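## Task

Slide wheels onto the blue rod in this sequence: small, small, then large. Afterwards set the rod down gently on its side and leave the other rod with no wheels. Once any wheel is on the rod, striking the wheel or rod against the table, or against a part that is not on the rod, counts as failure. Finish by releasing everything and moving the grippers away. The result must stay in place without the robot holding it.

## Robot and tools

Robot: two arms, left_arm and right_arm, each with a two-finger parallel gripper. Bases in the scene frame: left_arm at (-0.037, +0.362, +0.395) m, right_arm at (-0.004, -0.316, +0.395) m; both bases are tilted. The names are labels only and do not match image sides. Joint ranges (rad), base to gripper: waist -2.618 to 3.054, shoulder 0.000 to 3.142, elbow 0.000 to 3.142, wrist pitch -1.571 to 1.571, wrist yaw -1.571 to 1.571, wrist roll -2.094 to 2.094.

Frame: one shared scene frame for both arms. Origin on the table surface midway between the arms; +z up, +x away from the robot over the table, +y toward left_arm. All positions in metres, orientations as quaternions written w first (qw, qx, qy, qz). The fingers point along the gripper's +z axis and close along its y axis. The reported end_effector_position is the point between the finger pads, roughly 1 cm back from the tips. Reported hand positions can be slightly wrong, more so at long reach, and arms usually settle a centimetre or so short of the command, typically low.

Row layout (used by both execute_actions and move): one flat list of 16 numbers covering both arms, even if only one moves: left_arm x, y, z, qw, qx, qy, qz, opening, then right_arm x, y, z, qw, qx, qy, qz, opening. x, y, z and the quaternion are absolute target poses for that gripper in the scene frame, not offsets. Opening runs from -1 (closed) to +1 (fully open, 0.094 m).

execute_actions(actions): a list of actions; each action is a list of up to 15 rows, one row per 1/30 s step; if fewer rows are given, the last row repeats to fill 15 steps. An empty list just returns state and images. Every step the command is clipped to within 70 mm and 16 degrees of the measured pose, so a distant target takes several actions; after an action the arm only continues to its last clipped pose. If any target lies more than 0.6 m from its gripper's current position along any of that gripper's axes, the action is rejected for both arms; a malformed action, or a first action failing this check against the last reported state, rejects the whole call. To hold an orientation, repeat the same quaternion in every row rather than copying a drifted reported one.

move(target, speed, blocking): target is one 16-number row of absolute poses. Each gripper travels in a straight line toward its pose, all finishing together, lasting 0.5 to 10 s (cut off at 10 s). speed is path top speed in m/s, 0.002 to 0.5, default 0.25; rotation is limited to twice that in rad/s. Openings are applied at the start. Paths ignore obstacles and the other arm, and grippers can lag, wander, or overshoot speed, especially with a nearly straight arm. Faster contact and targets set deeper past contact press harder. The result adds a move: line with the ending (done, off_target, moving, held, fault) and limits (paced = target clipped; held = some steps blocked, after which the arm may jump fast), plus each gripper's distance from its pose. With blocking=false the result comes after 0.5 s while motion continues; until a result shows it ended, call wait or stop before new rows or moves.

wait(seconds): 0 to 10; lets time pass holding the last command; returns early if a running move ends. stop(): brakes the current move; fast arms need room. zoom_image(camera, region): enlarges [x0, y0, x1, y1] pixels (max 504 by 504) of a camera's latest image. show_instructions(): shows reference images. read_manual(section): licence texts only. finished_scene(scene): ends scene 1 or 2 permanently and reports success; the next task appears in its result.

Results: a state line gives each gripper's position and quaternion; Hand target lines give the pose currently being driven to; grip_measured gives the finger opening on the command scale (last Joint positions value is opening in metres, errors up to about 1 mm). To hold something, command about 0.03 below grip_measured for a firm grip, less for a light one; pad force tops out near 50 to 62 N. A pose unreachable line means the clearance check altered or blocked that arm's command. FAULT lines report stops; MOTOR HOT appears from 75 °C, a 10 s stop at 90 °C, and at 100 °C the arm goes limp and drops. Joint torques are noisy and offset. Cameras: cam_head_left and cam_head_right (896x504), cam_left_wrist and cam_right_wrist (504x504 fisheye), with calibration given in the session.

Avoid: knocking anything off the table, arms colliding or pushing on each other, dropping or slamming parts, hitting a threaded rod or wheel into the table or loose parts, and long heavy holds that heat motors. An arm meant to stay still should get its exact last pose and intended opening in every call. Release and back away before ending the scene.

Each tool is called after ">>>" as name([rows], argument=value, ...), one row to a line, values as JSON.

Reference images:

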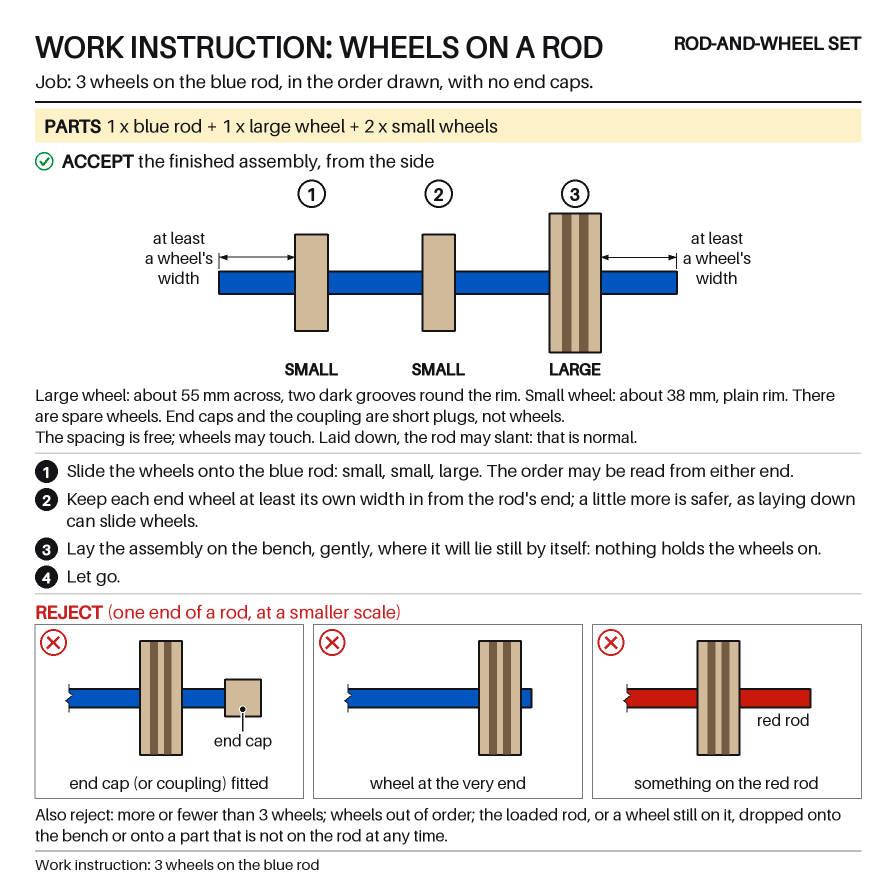

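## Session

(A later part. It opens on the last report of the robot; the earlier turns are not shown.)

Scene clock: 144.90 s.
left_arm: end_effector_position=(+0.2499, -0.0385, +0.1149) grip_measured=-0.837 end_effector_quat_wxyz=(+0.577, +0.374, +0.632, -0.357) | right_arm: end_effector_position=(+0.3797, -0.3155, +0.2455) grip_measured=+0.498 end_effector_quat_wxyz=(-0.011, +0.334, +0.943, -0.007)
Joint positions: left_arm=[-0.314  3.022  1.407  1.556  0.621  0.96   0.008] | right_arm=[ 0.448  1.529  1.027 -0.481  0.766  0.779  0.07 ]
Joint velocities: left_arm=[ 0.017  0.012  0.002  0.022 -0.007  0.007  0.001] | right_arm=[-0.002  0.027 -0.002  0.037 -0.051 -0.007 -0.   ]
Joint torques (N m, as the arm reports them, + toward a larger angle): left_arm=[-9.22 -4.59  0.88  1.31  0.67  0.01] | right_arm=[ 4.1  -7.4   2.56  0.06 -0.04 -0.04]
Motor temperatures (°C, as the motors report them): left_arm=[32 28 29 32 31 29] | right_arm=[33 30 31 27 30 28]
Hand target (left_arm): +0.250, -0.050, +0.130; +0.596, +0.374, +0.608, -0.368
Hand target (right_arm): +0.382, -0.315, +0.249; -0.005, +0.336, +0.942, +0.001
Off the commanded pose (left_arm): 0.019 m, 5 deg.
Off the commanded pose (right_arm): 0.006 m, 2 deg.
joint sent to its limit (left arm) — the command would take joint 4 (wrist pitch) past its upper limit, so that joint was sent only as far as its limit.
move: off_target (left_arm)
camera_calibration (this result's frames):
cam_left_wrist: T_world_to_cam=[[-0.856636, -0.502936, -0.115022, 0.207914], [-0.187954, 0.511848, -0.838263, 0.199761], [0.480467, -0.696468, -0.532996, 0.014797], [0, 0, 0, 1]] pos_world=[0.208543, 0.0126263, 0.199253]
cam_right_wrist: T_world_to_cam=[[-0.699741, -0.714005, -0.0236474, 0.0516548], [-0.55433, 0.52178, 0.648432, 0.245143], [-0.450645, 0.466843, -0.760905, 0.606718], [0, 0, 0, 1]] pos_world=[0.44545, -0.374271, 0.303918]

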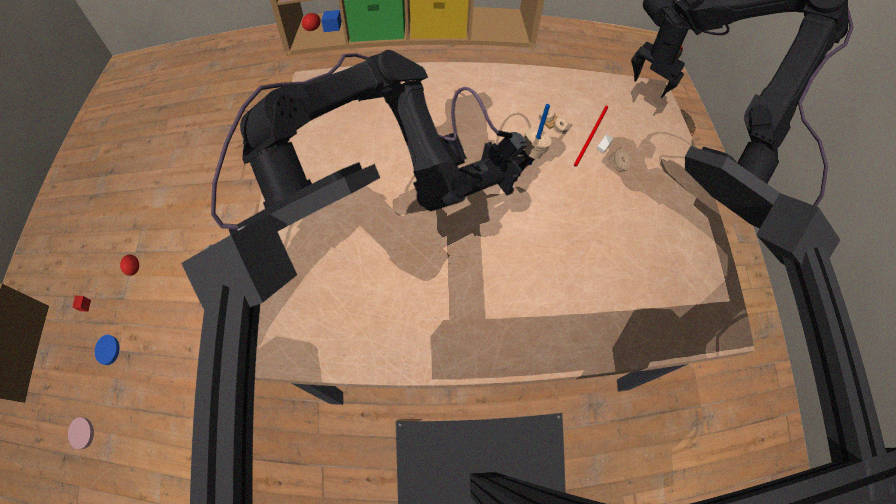

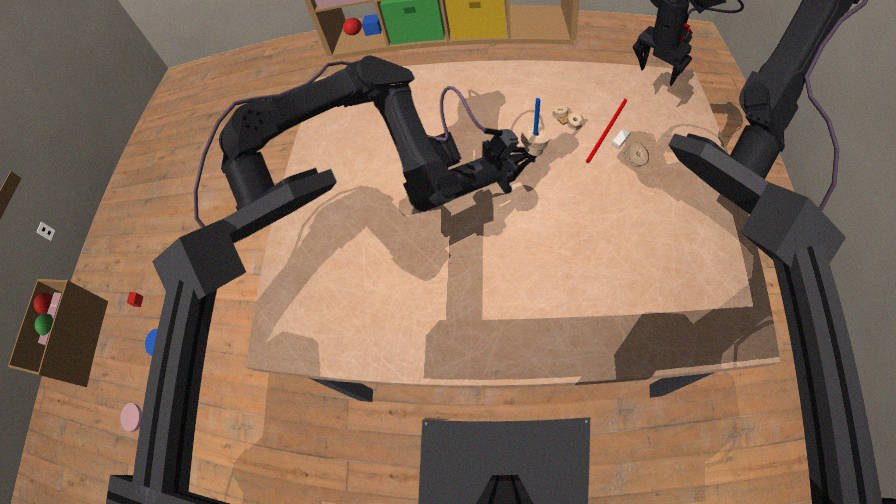

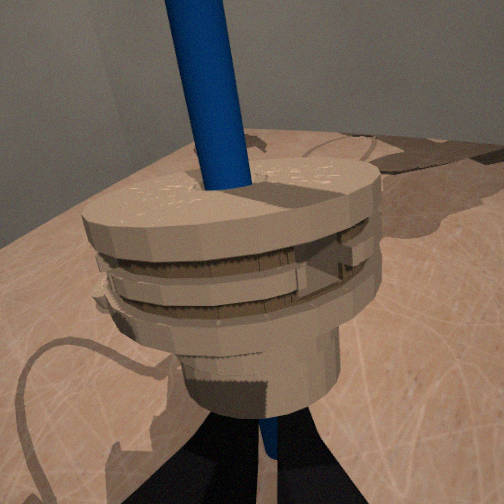

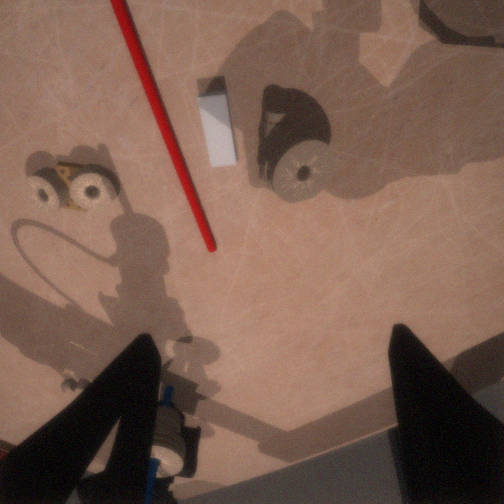

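>>> move(target=[0.15,0.12,0.09,0.075,0.498,0.862,-0.044,-0.9,0.38,-0.32,0.25,0,0.335,0.942,0,0.5], speed=0.15)

>>> move(target=[0.15,0.12,0.042,0.075,0.498,0.862,-0.044,-0.9,0.38,-0.32,0.25,0,0.335,0.942,0,0.5], speed=0.05)

>>> zoom_image(camera="cam_head_right", region=[380,100,620,260])

Scene clock: 150.23 s.
left_arm: end_effector_position=(+0.1462, +0.1293, +0.0813) grip_measured=-0.837 end_effector_quat_wxyz=(+0.066, +0.499, +0.863, -0.034) | right_arm: end_effector_position=(+0.3789, -0.3170, +0.2472) grip_measured=+0.498 end_effector_quat_wxyz=(-0.007, +0.329, +0.944, -0.005)
Joint positions: left_arm=[-0.513  2.553  0.796  0.915 -0.702  0.802  0.008] | right_arm=[ 0.448  1.511  1.01  -0.466  0.764  0.759  0.07 ]
Joint velocities: left_arm=[-0.037 -0.007  0.017 -0.037  0.007 -0.051 -0.001] | right_arm=[-0.007  0.017 -0.007 -0.022  0.007  0.007 -0.001]
Joint torques (N m, as the arm reports them, + toward a larger angle): left_arm=[-8.22 -6.62 -1.46  0.22  0.03 -0.08] | right_arm=[ 3.51 -7.48  2.5   0.13 -0.05 -0.05]
Motor temperatures (°C, as the motors report them): left_arm=[32 28 29 32 31 29] | right_arm=[32 30 31 27 30 28]
Hand target (left_arm): +0.152, +0.121, +0.089; +0.078, +0.498, +0.863, -0.040
Hand target (right_arm): +0.380, -0.320, +0.250; -0.000, +0.335, +0.942, -0.000
Off the commanded pose (left_arm): 0.013 m, 2 deg.
Off the commanded pose (right_arm): 0.004 m, 1 deg.
move: off_target (left_arm)
camera_calibration (this result's frames):
cam_left_wrist: T_world_to_cam=[[-0.917087, -0.390031, -0.0826272, 0.191227], [-0.393989, 0.85488, 0.337568, -0.0436323], [-0.0610256, 0.342133, -0.937668, 0.141436], [0, 0, 0, 1]] pos_world=[0.166813, 0.0634952, 0.163149]
cam_right_wrist: T_world_to_cam=[[-0.692425, -0.720749, -0.0326942, 0.0474241], [-0.566009, 0.514548, 0.644107, 0.24752], [-0.447417, 0.464501, -0.764236, 0.60718], [0, 0, 0, 1]] pos_world=[0.444599, -0.375216, 0.30615]

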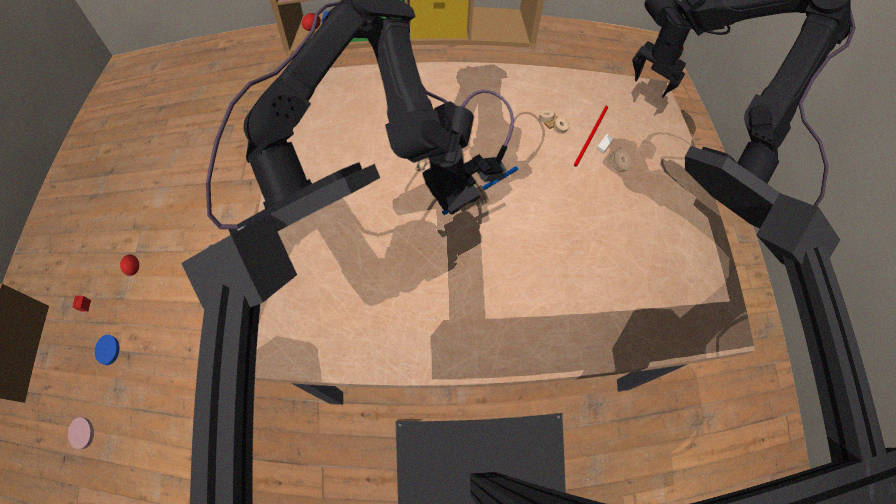

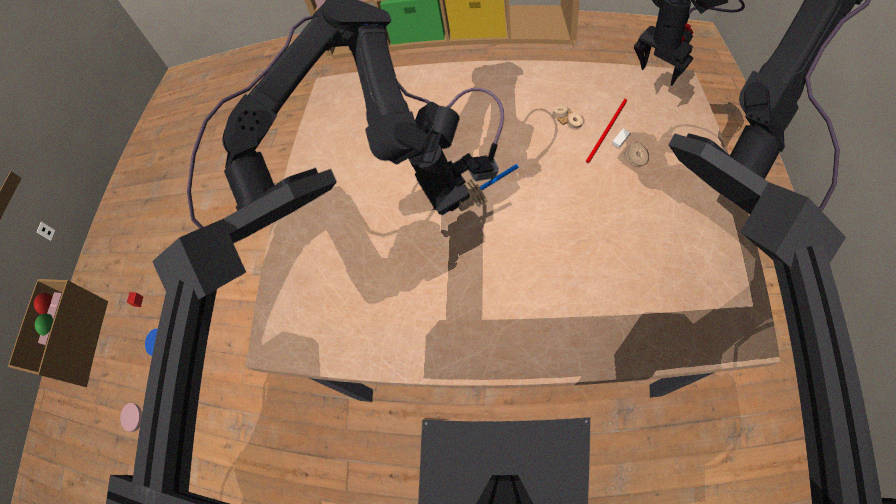

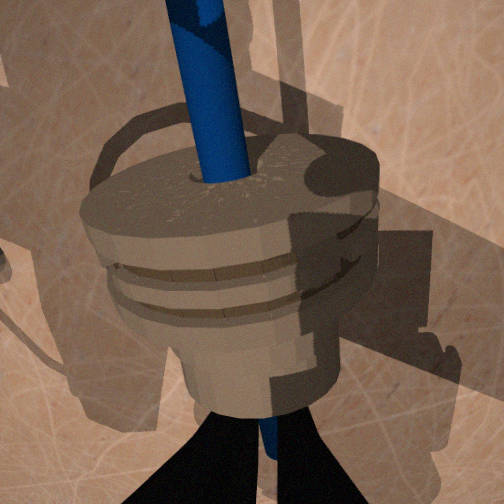

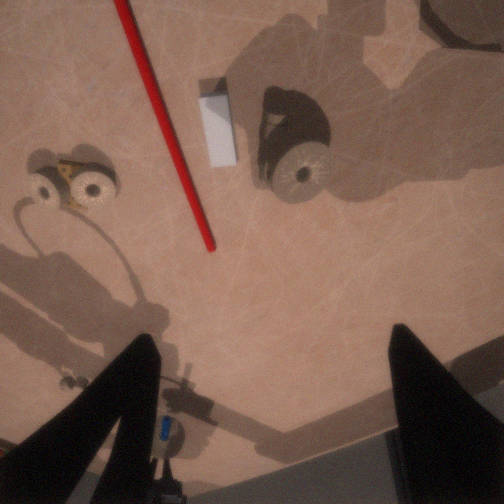

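Scene clock: 151.33 s.
left_arm: end_effector_position=(+0.1474, +0.1298, +0.0428) grip_measured=-0.837 end_effector_quat_wxyz=(+0.062, +0.498, +0.864, -0.034) | right_arm: end_effector_position=(+0.3789, -0.3170, +0.2472) grip_measured=+0.498 end_effector_quat_wxyz=(-0.007, +0.329, +0.944, -0.005)
Joint positions: left_arm=[-0.425  2.654  0.905  0.949 -0.645  0.875  0.008] | right_arm=[ 0.448  1.511  1.01  -0.466  0.764  0.759  0.07 ]
Joint velocities: left_arm=[ 0.012  0.002  0.002 -0.037 -0.037  0.007 -0.001] | right_arm=[ 0.007 -0.012  0.002 -0.022  0.007 -0.007 -0.   ]
Joint torques (N m, as the arm reports them, + toward a larger angle): left_arm=[-6.89 -4.02 -0.37  0.41  0.22  0.03] | right_arm=[ 3.79 -7.33  2.27  0.06 -0.07 -0.08]
Motor temperatures (°C, as the motors report them): left_arm=[32 28 29 31 31 29] | right_arm=[32 30 31 27 30 28]
Hand target (left_arm): +0.150, +0.120, +0.042; +0.075, +0.498, +0.863, -0.044
Hand target (right_arm): +0.380, -0.320, +0.250; -0.000, +0.335, +0.942, -0.000
Off the commanded pose (left_arm): 0.010 m, 2 deg.
Off the commanded pose (right_arm): 0.004 m, 1 deg.
move: done
camera_calibration (this result's frames):
cam_left_wrist: T_world_to_cam=[[-0.917007, -0.391252, -0.077582, 0.189261], [-0.392942, 0.852718, 0.344192, -0.0307126], [-0.0685104, 0.346112, -0.935688, 0.105741], [0, 0, 0, 1]] pos_world=[0.16873, 0.0636396, 0.124195]
cam_right_wrist: T_world_to_cam=[[-0.692425, -0.720749, -0.0326942, 0.0474241], [-0.566009, 0.514548, 0.644107, 0.24752], [-0.447417, 0.464501, -0.764236, 0.60718], [0, 0, 0, 1]] pos_world=[0.444599, -0.375216, 0.30615]

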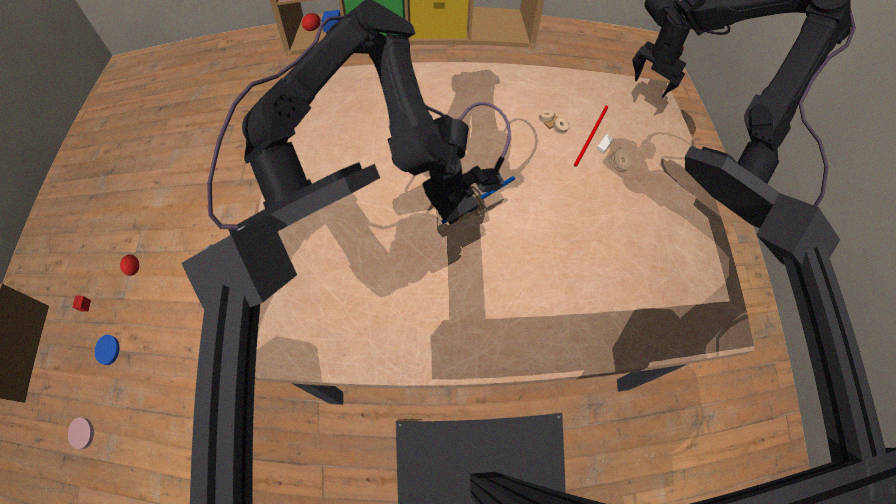

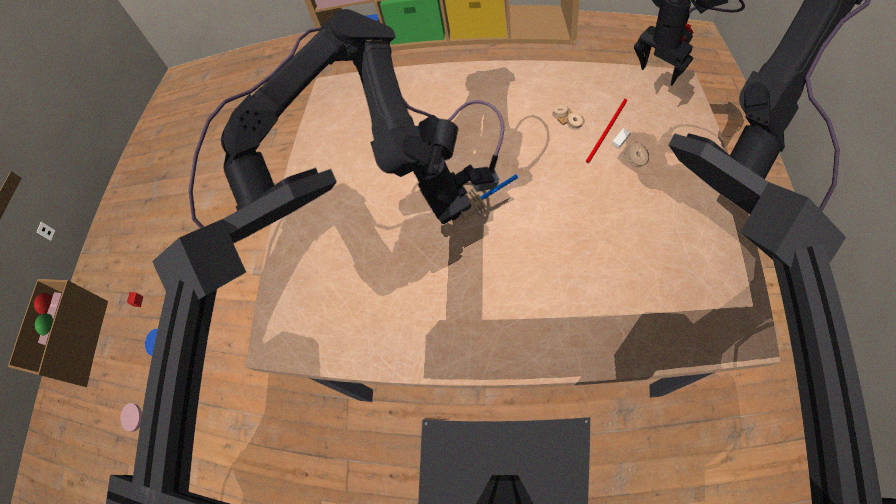

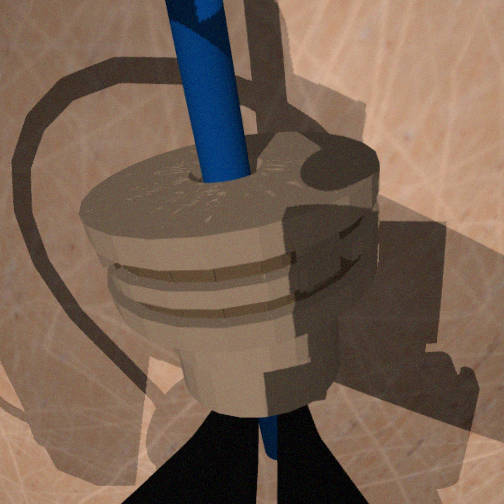

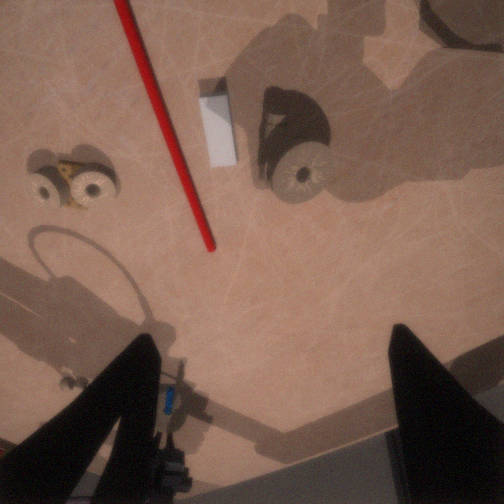

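Region (380, 100, 620, 260) of cam_head_right's 896x504 image, scaled by 2.100, with more detail than that image has.

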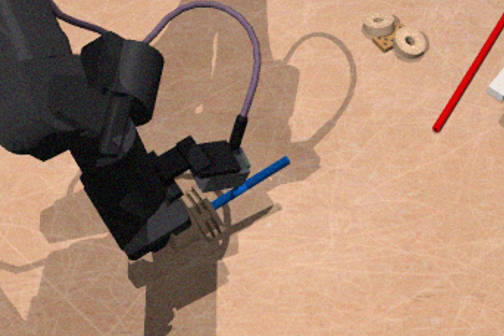

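>>> move(target=[0.15,0.12,0.022,0.075,0.498,0.862,-0.044,-0.9,0.38,-0.32,0.25,0,0.335,0.942,0,0.5], speed=0.012)

Scene clock: 153.57 s.
left_arm: end_effector_position=(+0.1469, +0.1278, +0.0249) grip_measured=-0.837 end_effector_quat_wxyz=(+0.064, +0.500, +0.863, -0.037) | right_arm: end_effector_position=(+0.3789, -0.3170, +0.2472) grip_measured=+0.498 end_effector_quat_wxyz=(-0.007, +0.329, +0.944, -0.005)
Joint positions: left_arm=[-0.389  2.706  0.961  0.964 -0.613  0.912  0.008] | right_arm=[ 0.448  1.511  1.01  -0.466  0.764  0.759  0.07 ]
Joint velocities: left_arm=[-0.017 -0.007 -0.007  0.007  0.066 -0.037  0.   ] | right_arm=[-0.002 -0.002  0.002 -0.007 -0.051 -0.007  0.   ]
Joint torques (N m, as the arm reports them, + toward a larger angle): left_arm=[-6.41 -3.84 -0.15  0.46  0.21  0.03] | right_arm=[ 3.42 -7.45  2.46  0.11 -0.04 -0.03]
Motor temperatures (°C, as the motors report them): left_arm=[32 28 29 31 31 29] | right_arm=[31 30 31 27 30 28]
Hand target (left_arm): +0.150, +0.120, +0.022; +0.075, +0.498, +0.863, -0.044
Hand target (right_arm): +0.380, -0.320, +0.250; -0.000, +0.335, +0.942, -0.000
Off the commanded pose (left_arm): 0.009 m, 2 deg.
Off the commanded pose (right_arm): 0.004 m, 1 deg.
move: done
camera_calibration (this result's frames):
cam_left_wrist: T_world_to_cam=[[-0.918835, -0.387349, -0.0755168, 0.186362], [-0.389022, 0.856836, 0.338369, -0.0240774], [-0.0663613, 0.340283, -0.937979, 0.090124], [0, 0, 0, 1]] pos_world=[0.16785, 0.0621497, 0.106755]
cam_right_wrist: T_world_to_cam=[[-0.692425, -0.720749, -0.0326942, 0.0474241], [-0.566009, 0.514548, 0.644107, 0.24752], [-0.447417, 0.464501, -0.764236, 0.60718], [0, 0, 0, 1]] pos_world=[0.444599, -0.375216, 0.30615]

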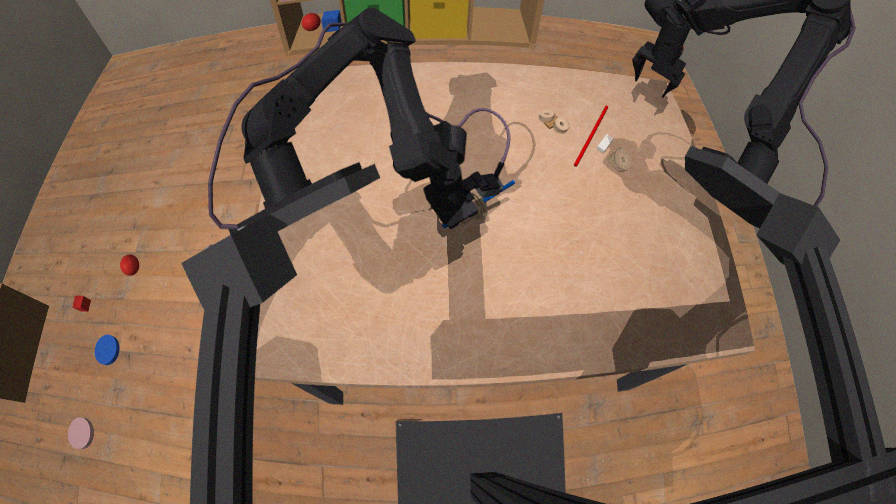

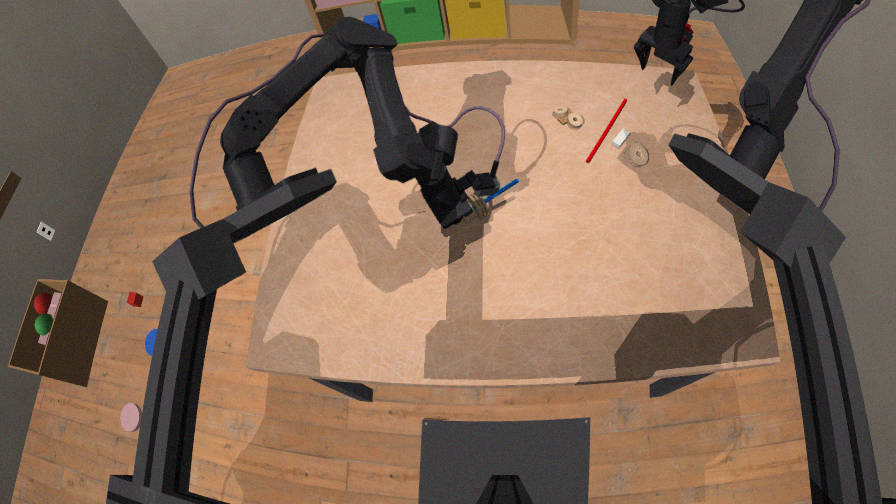

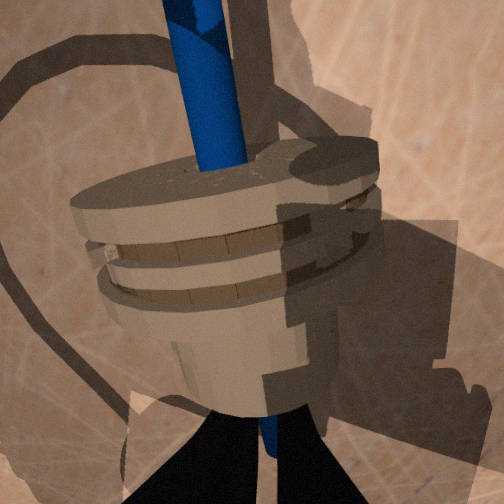

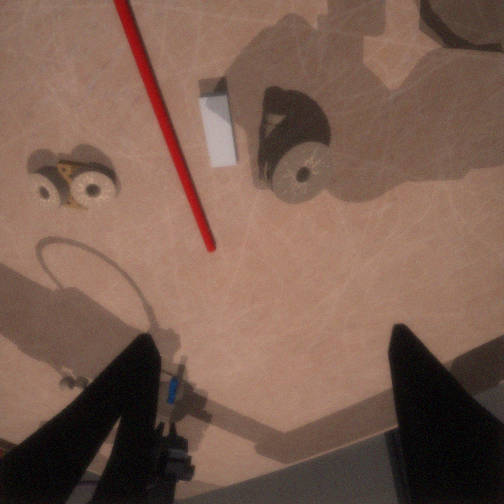

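Large wheel touched. Open slightly, then see.

>>> execute_actions([
  [[0.15,0.12,0.022,0.075,0.498,0.862,-0.044,-0.78,0.38,-0.32,0.25,0,0.335,0.942,0,0.5]],
  [[0.15,0.12,0.022,0.075,0.498,0.862,-0.044,-0.6,0.38,-0.32,0.25,0,0.335,0.942,0,0.5]],
])

>>> move(target=[0.14,0.14,0.12,0.075,0.498,0.862,-0.044,-0.6,0.38,-0.32,0.25,0,0.335,0.942,0,0.5], speed=0.08)

>>> move(target=[0.2,0.3,0.2,0.075,0.498,0.862,-0.044,0,0.38,-0.32,0.25,0,0.335,0.942,0,0.5])

>>> zoom_image(camera="cam_head_right", region=[380,130,580,270])

Scene clock: 154.77 s.
left_arm: end_effector_position=(+0.1475, +0.1280, +0.0245) grip_measured=-0.603 end_effector_quat_wxyz=(+0.065, +0.499, +0.863, -0.037) | right_arm: end_effector_position=(+0.3789, -0.3170, +0.2472) grip_measured=+0.498 end_effector_quat_wxyz=(-0.007, +0.329, +0.944, -0.004)
Joint positions: left_arm=[-0.387  2.706  0.961  0.967 -0.61   0.914  0.019] | right_arm=[ 0.448  1.511  1.01  -0.466  0.764  0.759  0.07 ]
Joint velocities: left_arm=[-0.007 -0.012 -0.022 -0.007  0.081 -0.007  0.001] | right_arm=[ 0.002  0.012 -0.007 -0.037 -0.007  0.007 -0.   ]
Joint torques (N m, as the arm reports them, + toward a larger angle): left_arm=[-6.57 -3.81 -0.19  0.43  0.19  0.04] | right_arm=[ 3.71 -7.56  2.55  0.06 -0.05 -0.03]
Motor temperatures (°C, as the motors report them): left_arm=[32 28 29 31 31 29] | right_arm=[31 30 30 27 30 28]
Hand target (left_arm): +0.150, +0.120, +0.022; +0.075, +0.498, +0.863, -0.044
Hand target (right_arm): +0.380, -0.320, +0.250; -0.000, +0.335, +0.942, -0.000
Off the commanded pose (left_arm): 0.009 m, 1 deg.
Off the commanded pose (right_arm): 0.004 m, 1 deg.
camera_calibration (this result's frames):
cam_left_wrist: T_world_to_cam=[[-0.918031, -0.389167, -0.0759505, 0.187105], [-0.391034, 0.856869, 0.335958, -0.0234716], [-0.0656642, 0.338119, -0.93881, 0.0899295], [0, 0, 0, 1]] pos_world=[0.168495, 0.0625202, 0.106523]
cam_right_wrist: T_world_to_cam=[[-0.692606, -0.720566, -0.0328994, 0.0476584], [-0.566051, 0.514684, 0.643962, 0.247655], [-0.447084, 0.464634, -0.76435, 0.607154], [0, 0, 0, 1]] pos_world=[0.444643, -0.375228, 0.306166]

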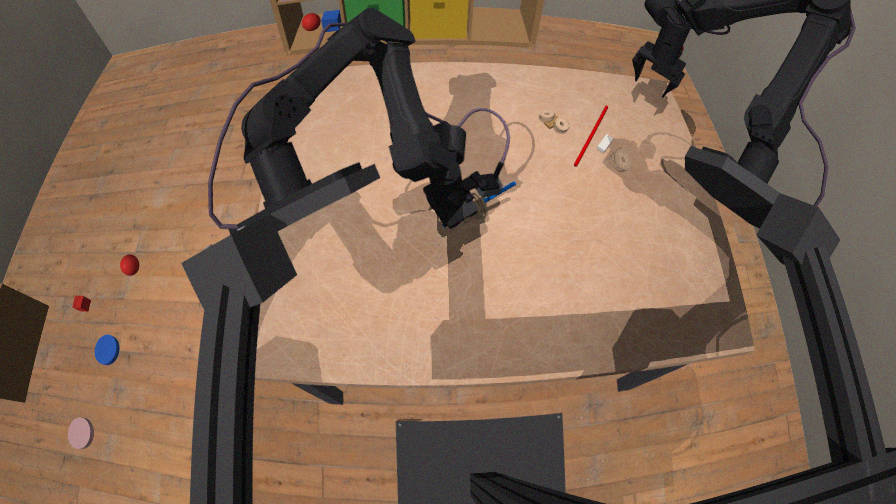

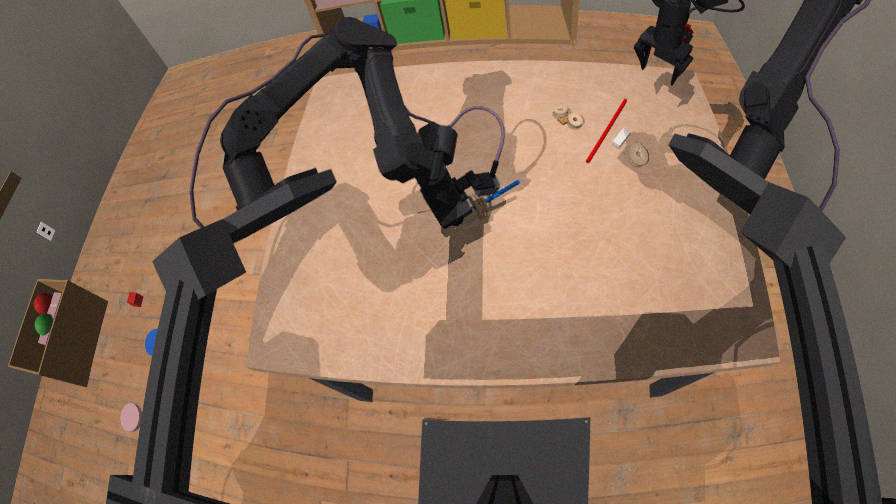

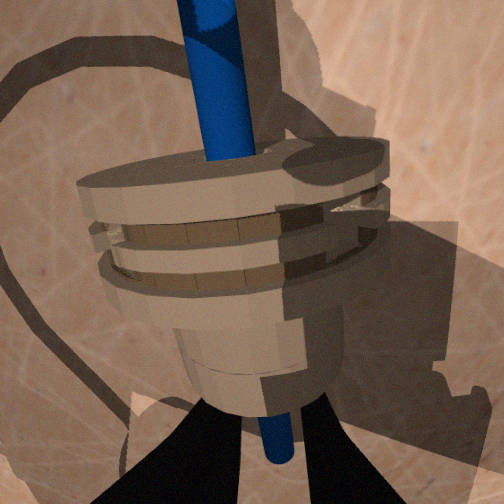

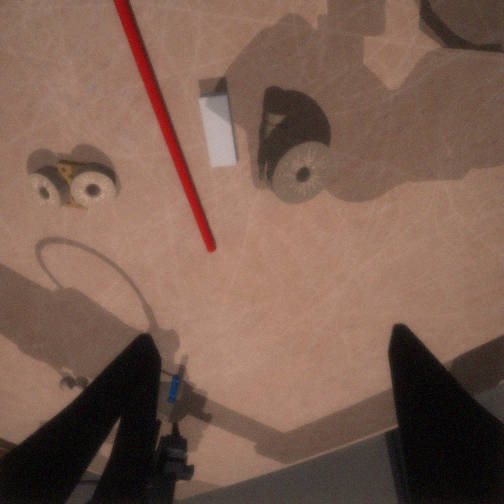

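Scene clock: 156.30 s.
left_arm: end_effector_position=(+0.1455, +0.1404, +0.1131) grip_measured=-0.603 end_effector_quat_wxyz=(+0.078, +0.492, +0.866, -0.039) | right_arm: end_effector_position=(+0.3789, -0.3170, +0.2472) grip_measured=+0.498 end_effector_quat_wxyz=(-0.007, +0.329, +0.944, -0.004)
Joint positions: left_arm=[-0.562  2.451  0.667  0.938 -0.721  0.756  0.019] | right_arm=[ 0.448  1.511  1.01  -0.466  0.764  0.759  0.07 ]
Joint velocities: left_arm=[-0.007  0.002 -0.007  0.081 -0.007 -0.037  0.   ] | right_arm=[ 0.002 -0.007  0.002  0.037  0.051 -0.081 -0.   ]
Joint torques (N m, as the arm reports them, + toward a larger angle): left_arm=[-7.51 -6.22 -3.16  0.24  0.05 -0.06] | right_arm=[ 3.54 -7.39  2.41  0.09 -0.07 -0.06]
Motor temperatures (°C, as the motors report them): left_arm=[32 28 29 31 31 29] | right_arm=[31 30 30 27 30 28]
Hand target (left_arm): +0.140, +0.141, +0.120; +0.076, +0.498, +0.863, -0.043
Hand target (right_arm): +0.380, -0.320, +0.250; -0.000, +0.335, +0.942, -0.000
Off the commanded pose (left_arm): 0.009 m, 1 deg.
Off the commanded pose (right_arm): 0.004 m, 1 deg.
move: done
camera_calibration (this result's frames):
cam_left_wrist: T_world_to_cam=[[-0.910011, -0.405161, -0.0878897, 0.199225], [-0.411276, 0.855506, 0.314582, -0.0590576], [-0.0522664, 0.322421, -0.945153, 0.169748], [0, 0, 0, 1]] pos_world=[0.16588, 0.0765124, 0.196526]
cam_right_wrist: T_world_to_cam=[[-0.692331, -0.72083, -0.0329026, 0.0474714], [-0.566246, 0.514464, 0.643966, 0.247658], [-0.447262, 0.464468, -0.764346, 0.607169], [0, 0, 0, 1]] pos_world=[0.444665, -0.375203, 0.306165]

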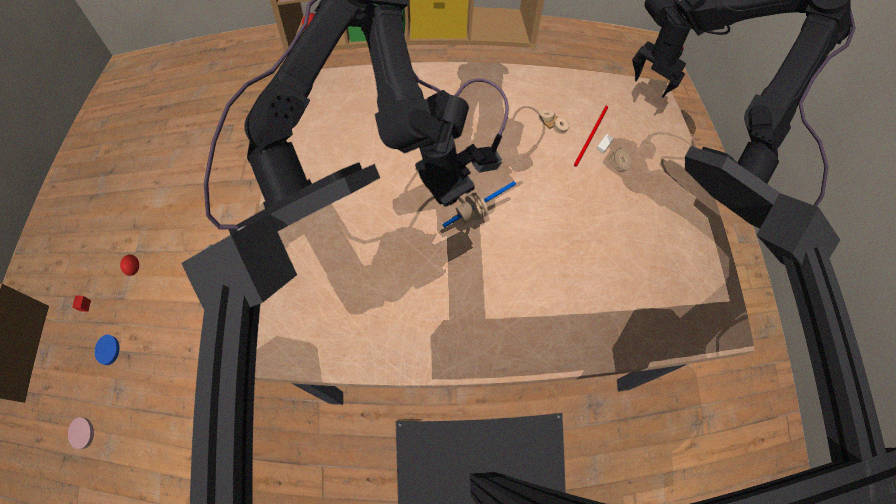

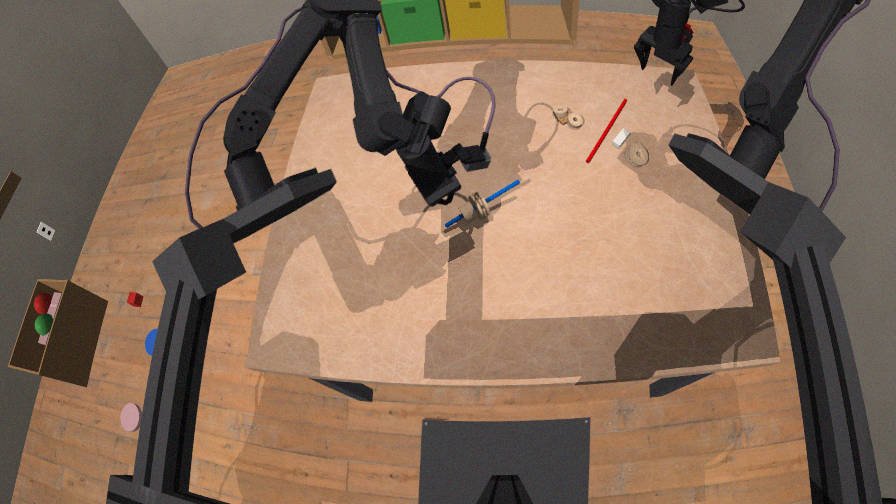

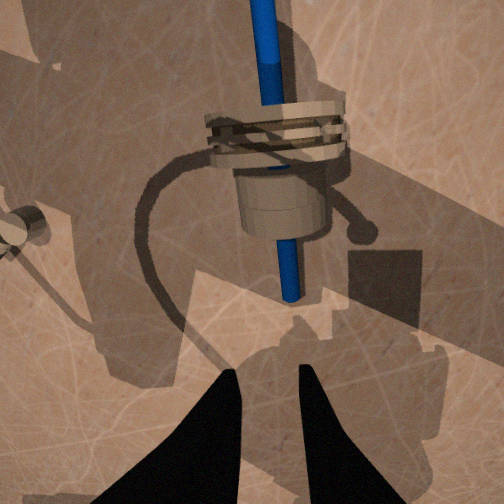

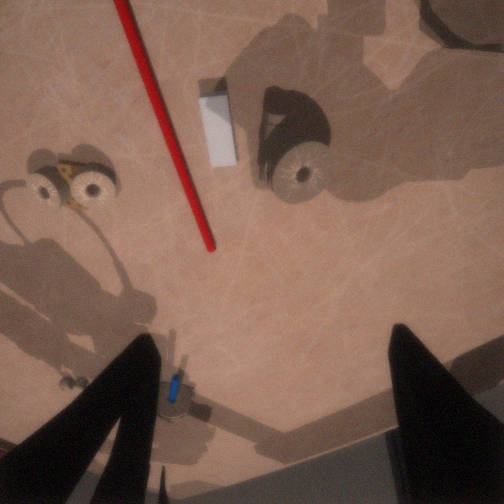

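Scene clock: 157.97 s.
left_arm: end_effector_position=(+0.1957, +0.3044, +0.1988) grip_measured=-0.003 end_effector_quat_wxyz=(+0.066, +0.499, +0.863, -0.039) | right_arm: end_effector_position=(+0.3789, -0.3170, +0.2472) grip_measured=+0.498 end_effector_quat_wxyz=(-0.007, +0.329, +0.944, -0.004)
Joint positions: left_arm=[-0.265  1.384  0.236  0.422 -0.517  1.012  0.047] | right_arm=[ 0.448  1.511  1.01  -0.466  0.764  0.759  0.07 ]
Joint velocities: left_arm=[-0.002 -0.002 -0.002  0.007 -0.037 -0.022  0.001] | right_arm=[-0.017  0.007 -0.007 -0.007 -0.066 -0.022 -0.001]
Joint torques (N m, as the arm reports them, + toward a larger angle): left_arm=[-1.8  -4.68  1.65  0.21  0.19  0.05] | right_arm=[ 3.58 -7.52  2.45  0.04 -0.03 -0.04]
Motor temperatures (°C, as the motors report them): left_arm=[32 28 29 31 31 29] | right_arm=[31 30 30 27 30 28]
Hand target (left_arm): +0.203, +0.301, +0.200; +0.074, +0.498, +0.863, -0.045
Hand target (right_arm): +0.380, -0.320, +0.250; -0.000, +0.335, +0.942, -0.000
Off the commanded pose (left_arm): 0.006 m, 1 deg.
Off the commanded pose (right_arm): 0.004 m, 1 deg.
move: done
camera_calibration (this result's frames):
cam_left_wrist: T_world_to_cam=[[-0.918341, -0.388827, -0.0739201, 0.312763], [-0.390264, 0.858482, 0.33272, -0.21431], [-0.0659114, 0.334399, -0.940124, 0.198504], [0, 0, 0, 1]] pos_world=[0.216669, 0.239213, 0.281044]
cam_right_wrist: T_world_to_cam=[[-0.692331, -0.72083, -0.0329026, 0.0474714], [-0.566246, 0.514464, 0.643966, 0.247658], [-0.447262, 0.464468, -0.764346, 0.607169], [0, 0, 0, 1]] pos_world=[0.444665, -0.375203, 0.306165]

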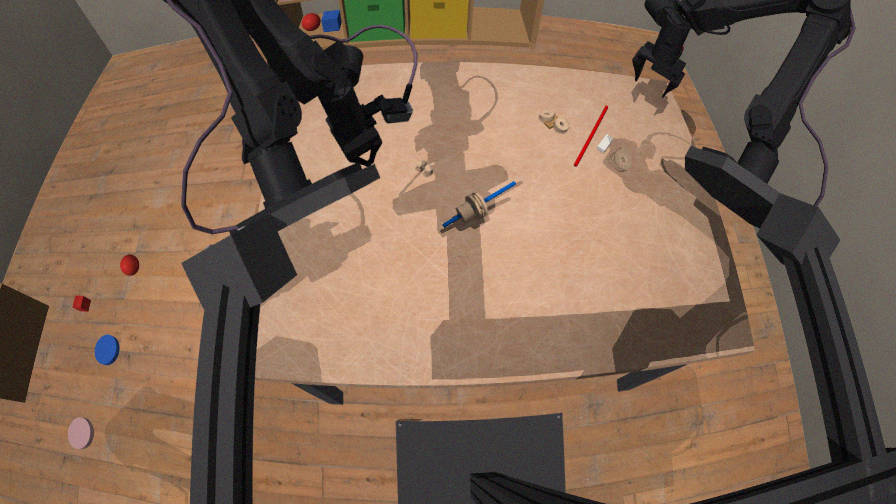

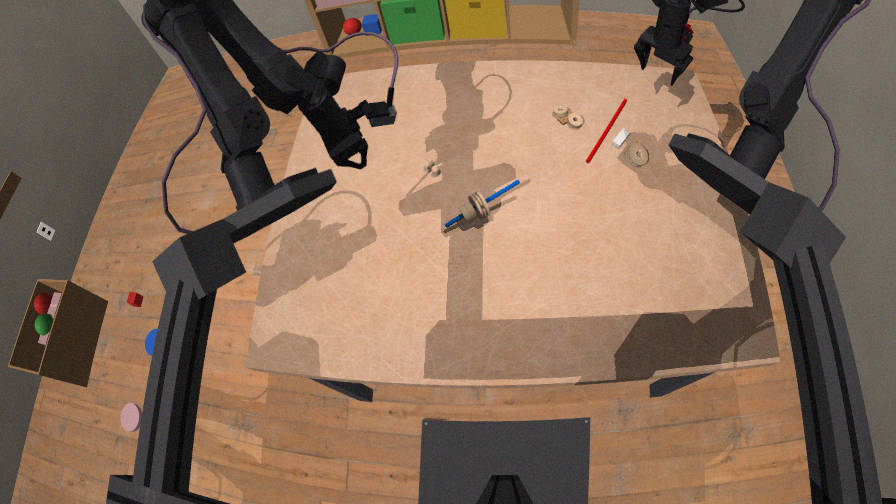

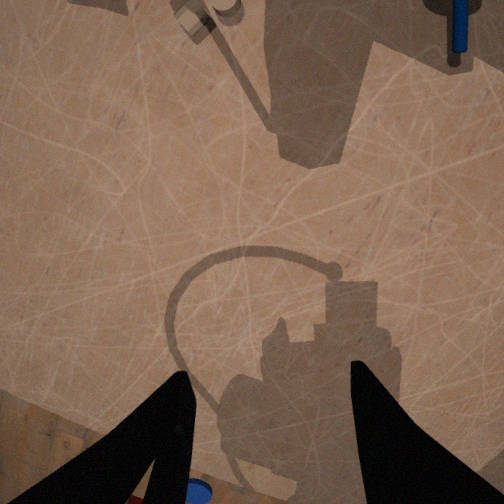

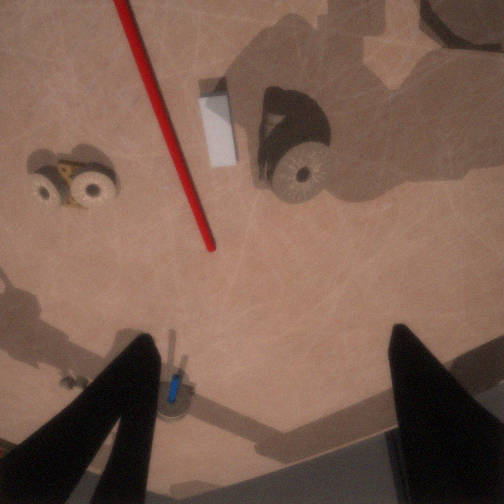

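Region (380, 130, 580, 270) of cam_head_right's 896x504 image, scaled by 2.520, with more detail than that image has; it fills the top 353 rows of this view, and the rest is white.

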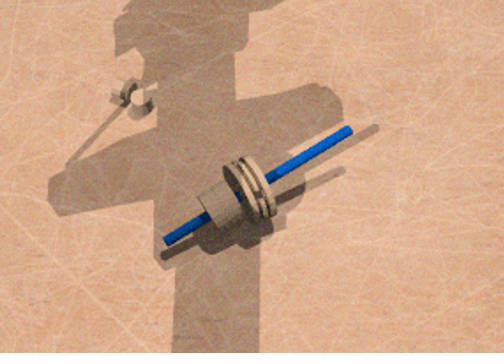

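>>> finished_scene(scene=1)

The scene is finished: the task was done.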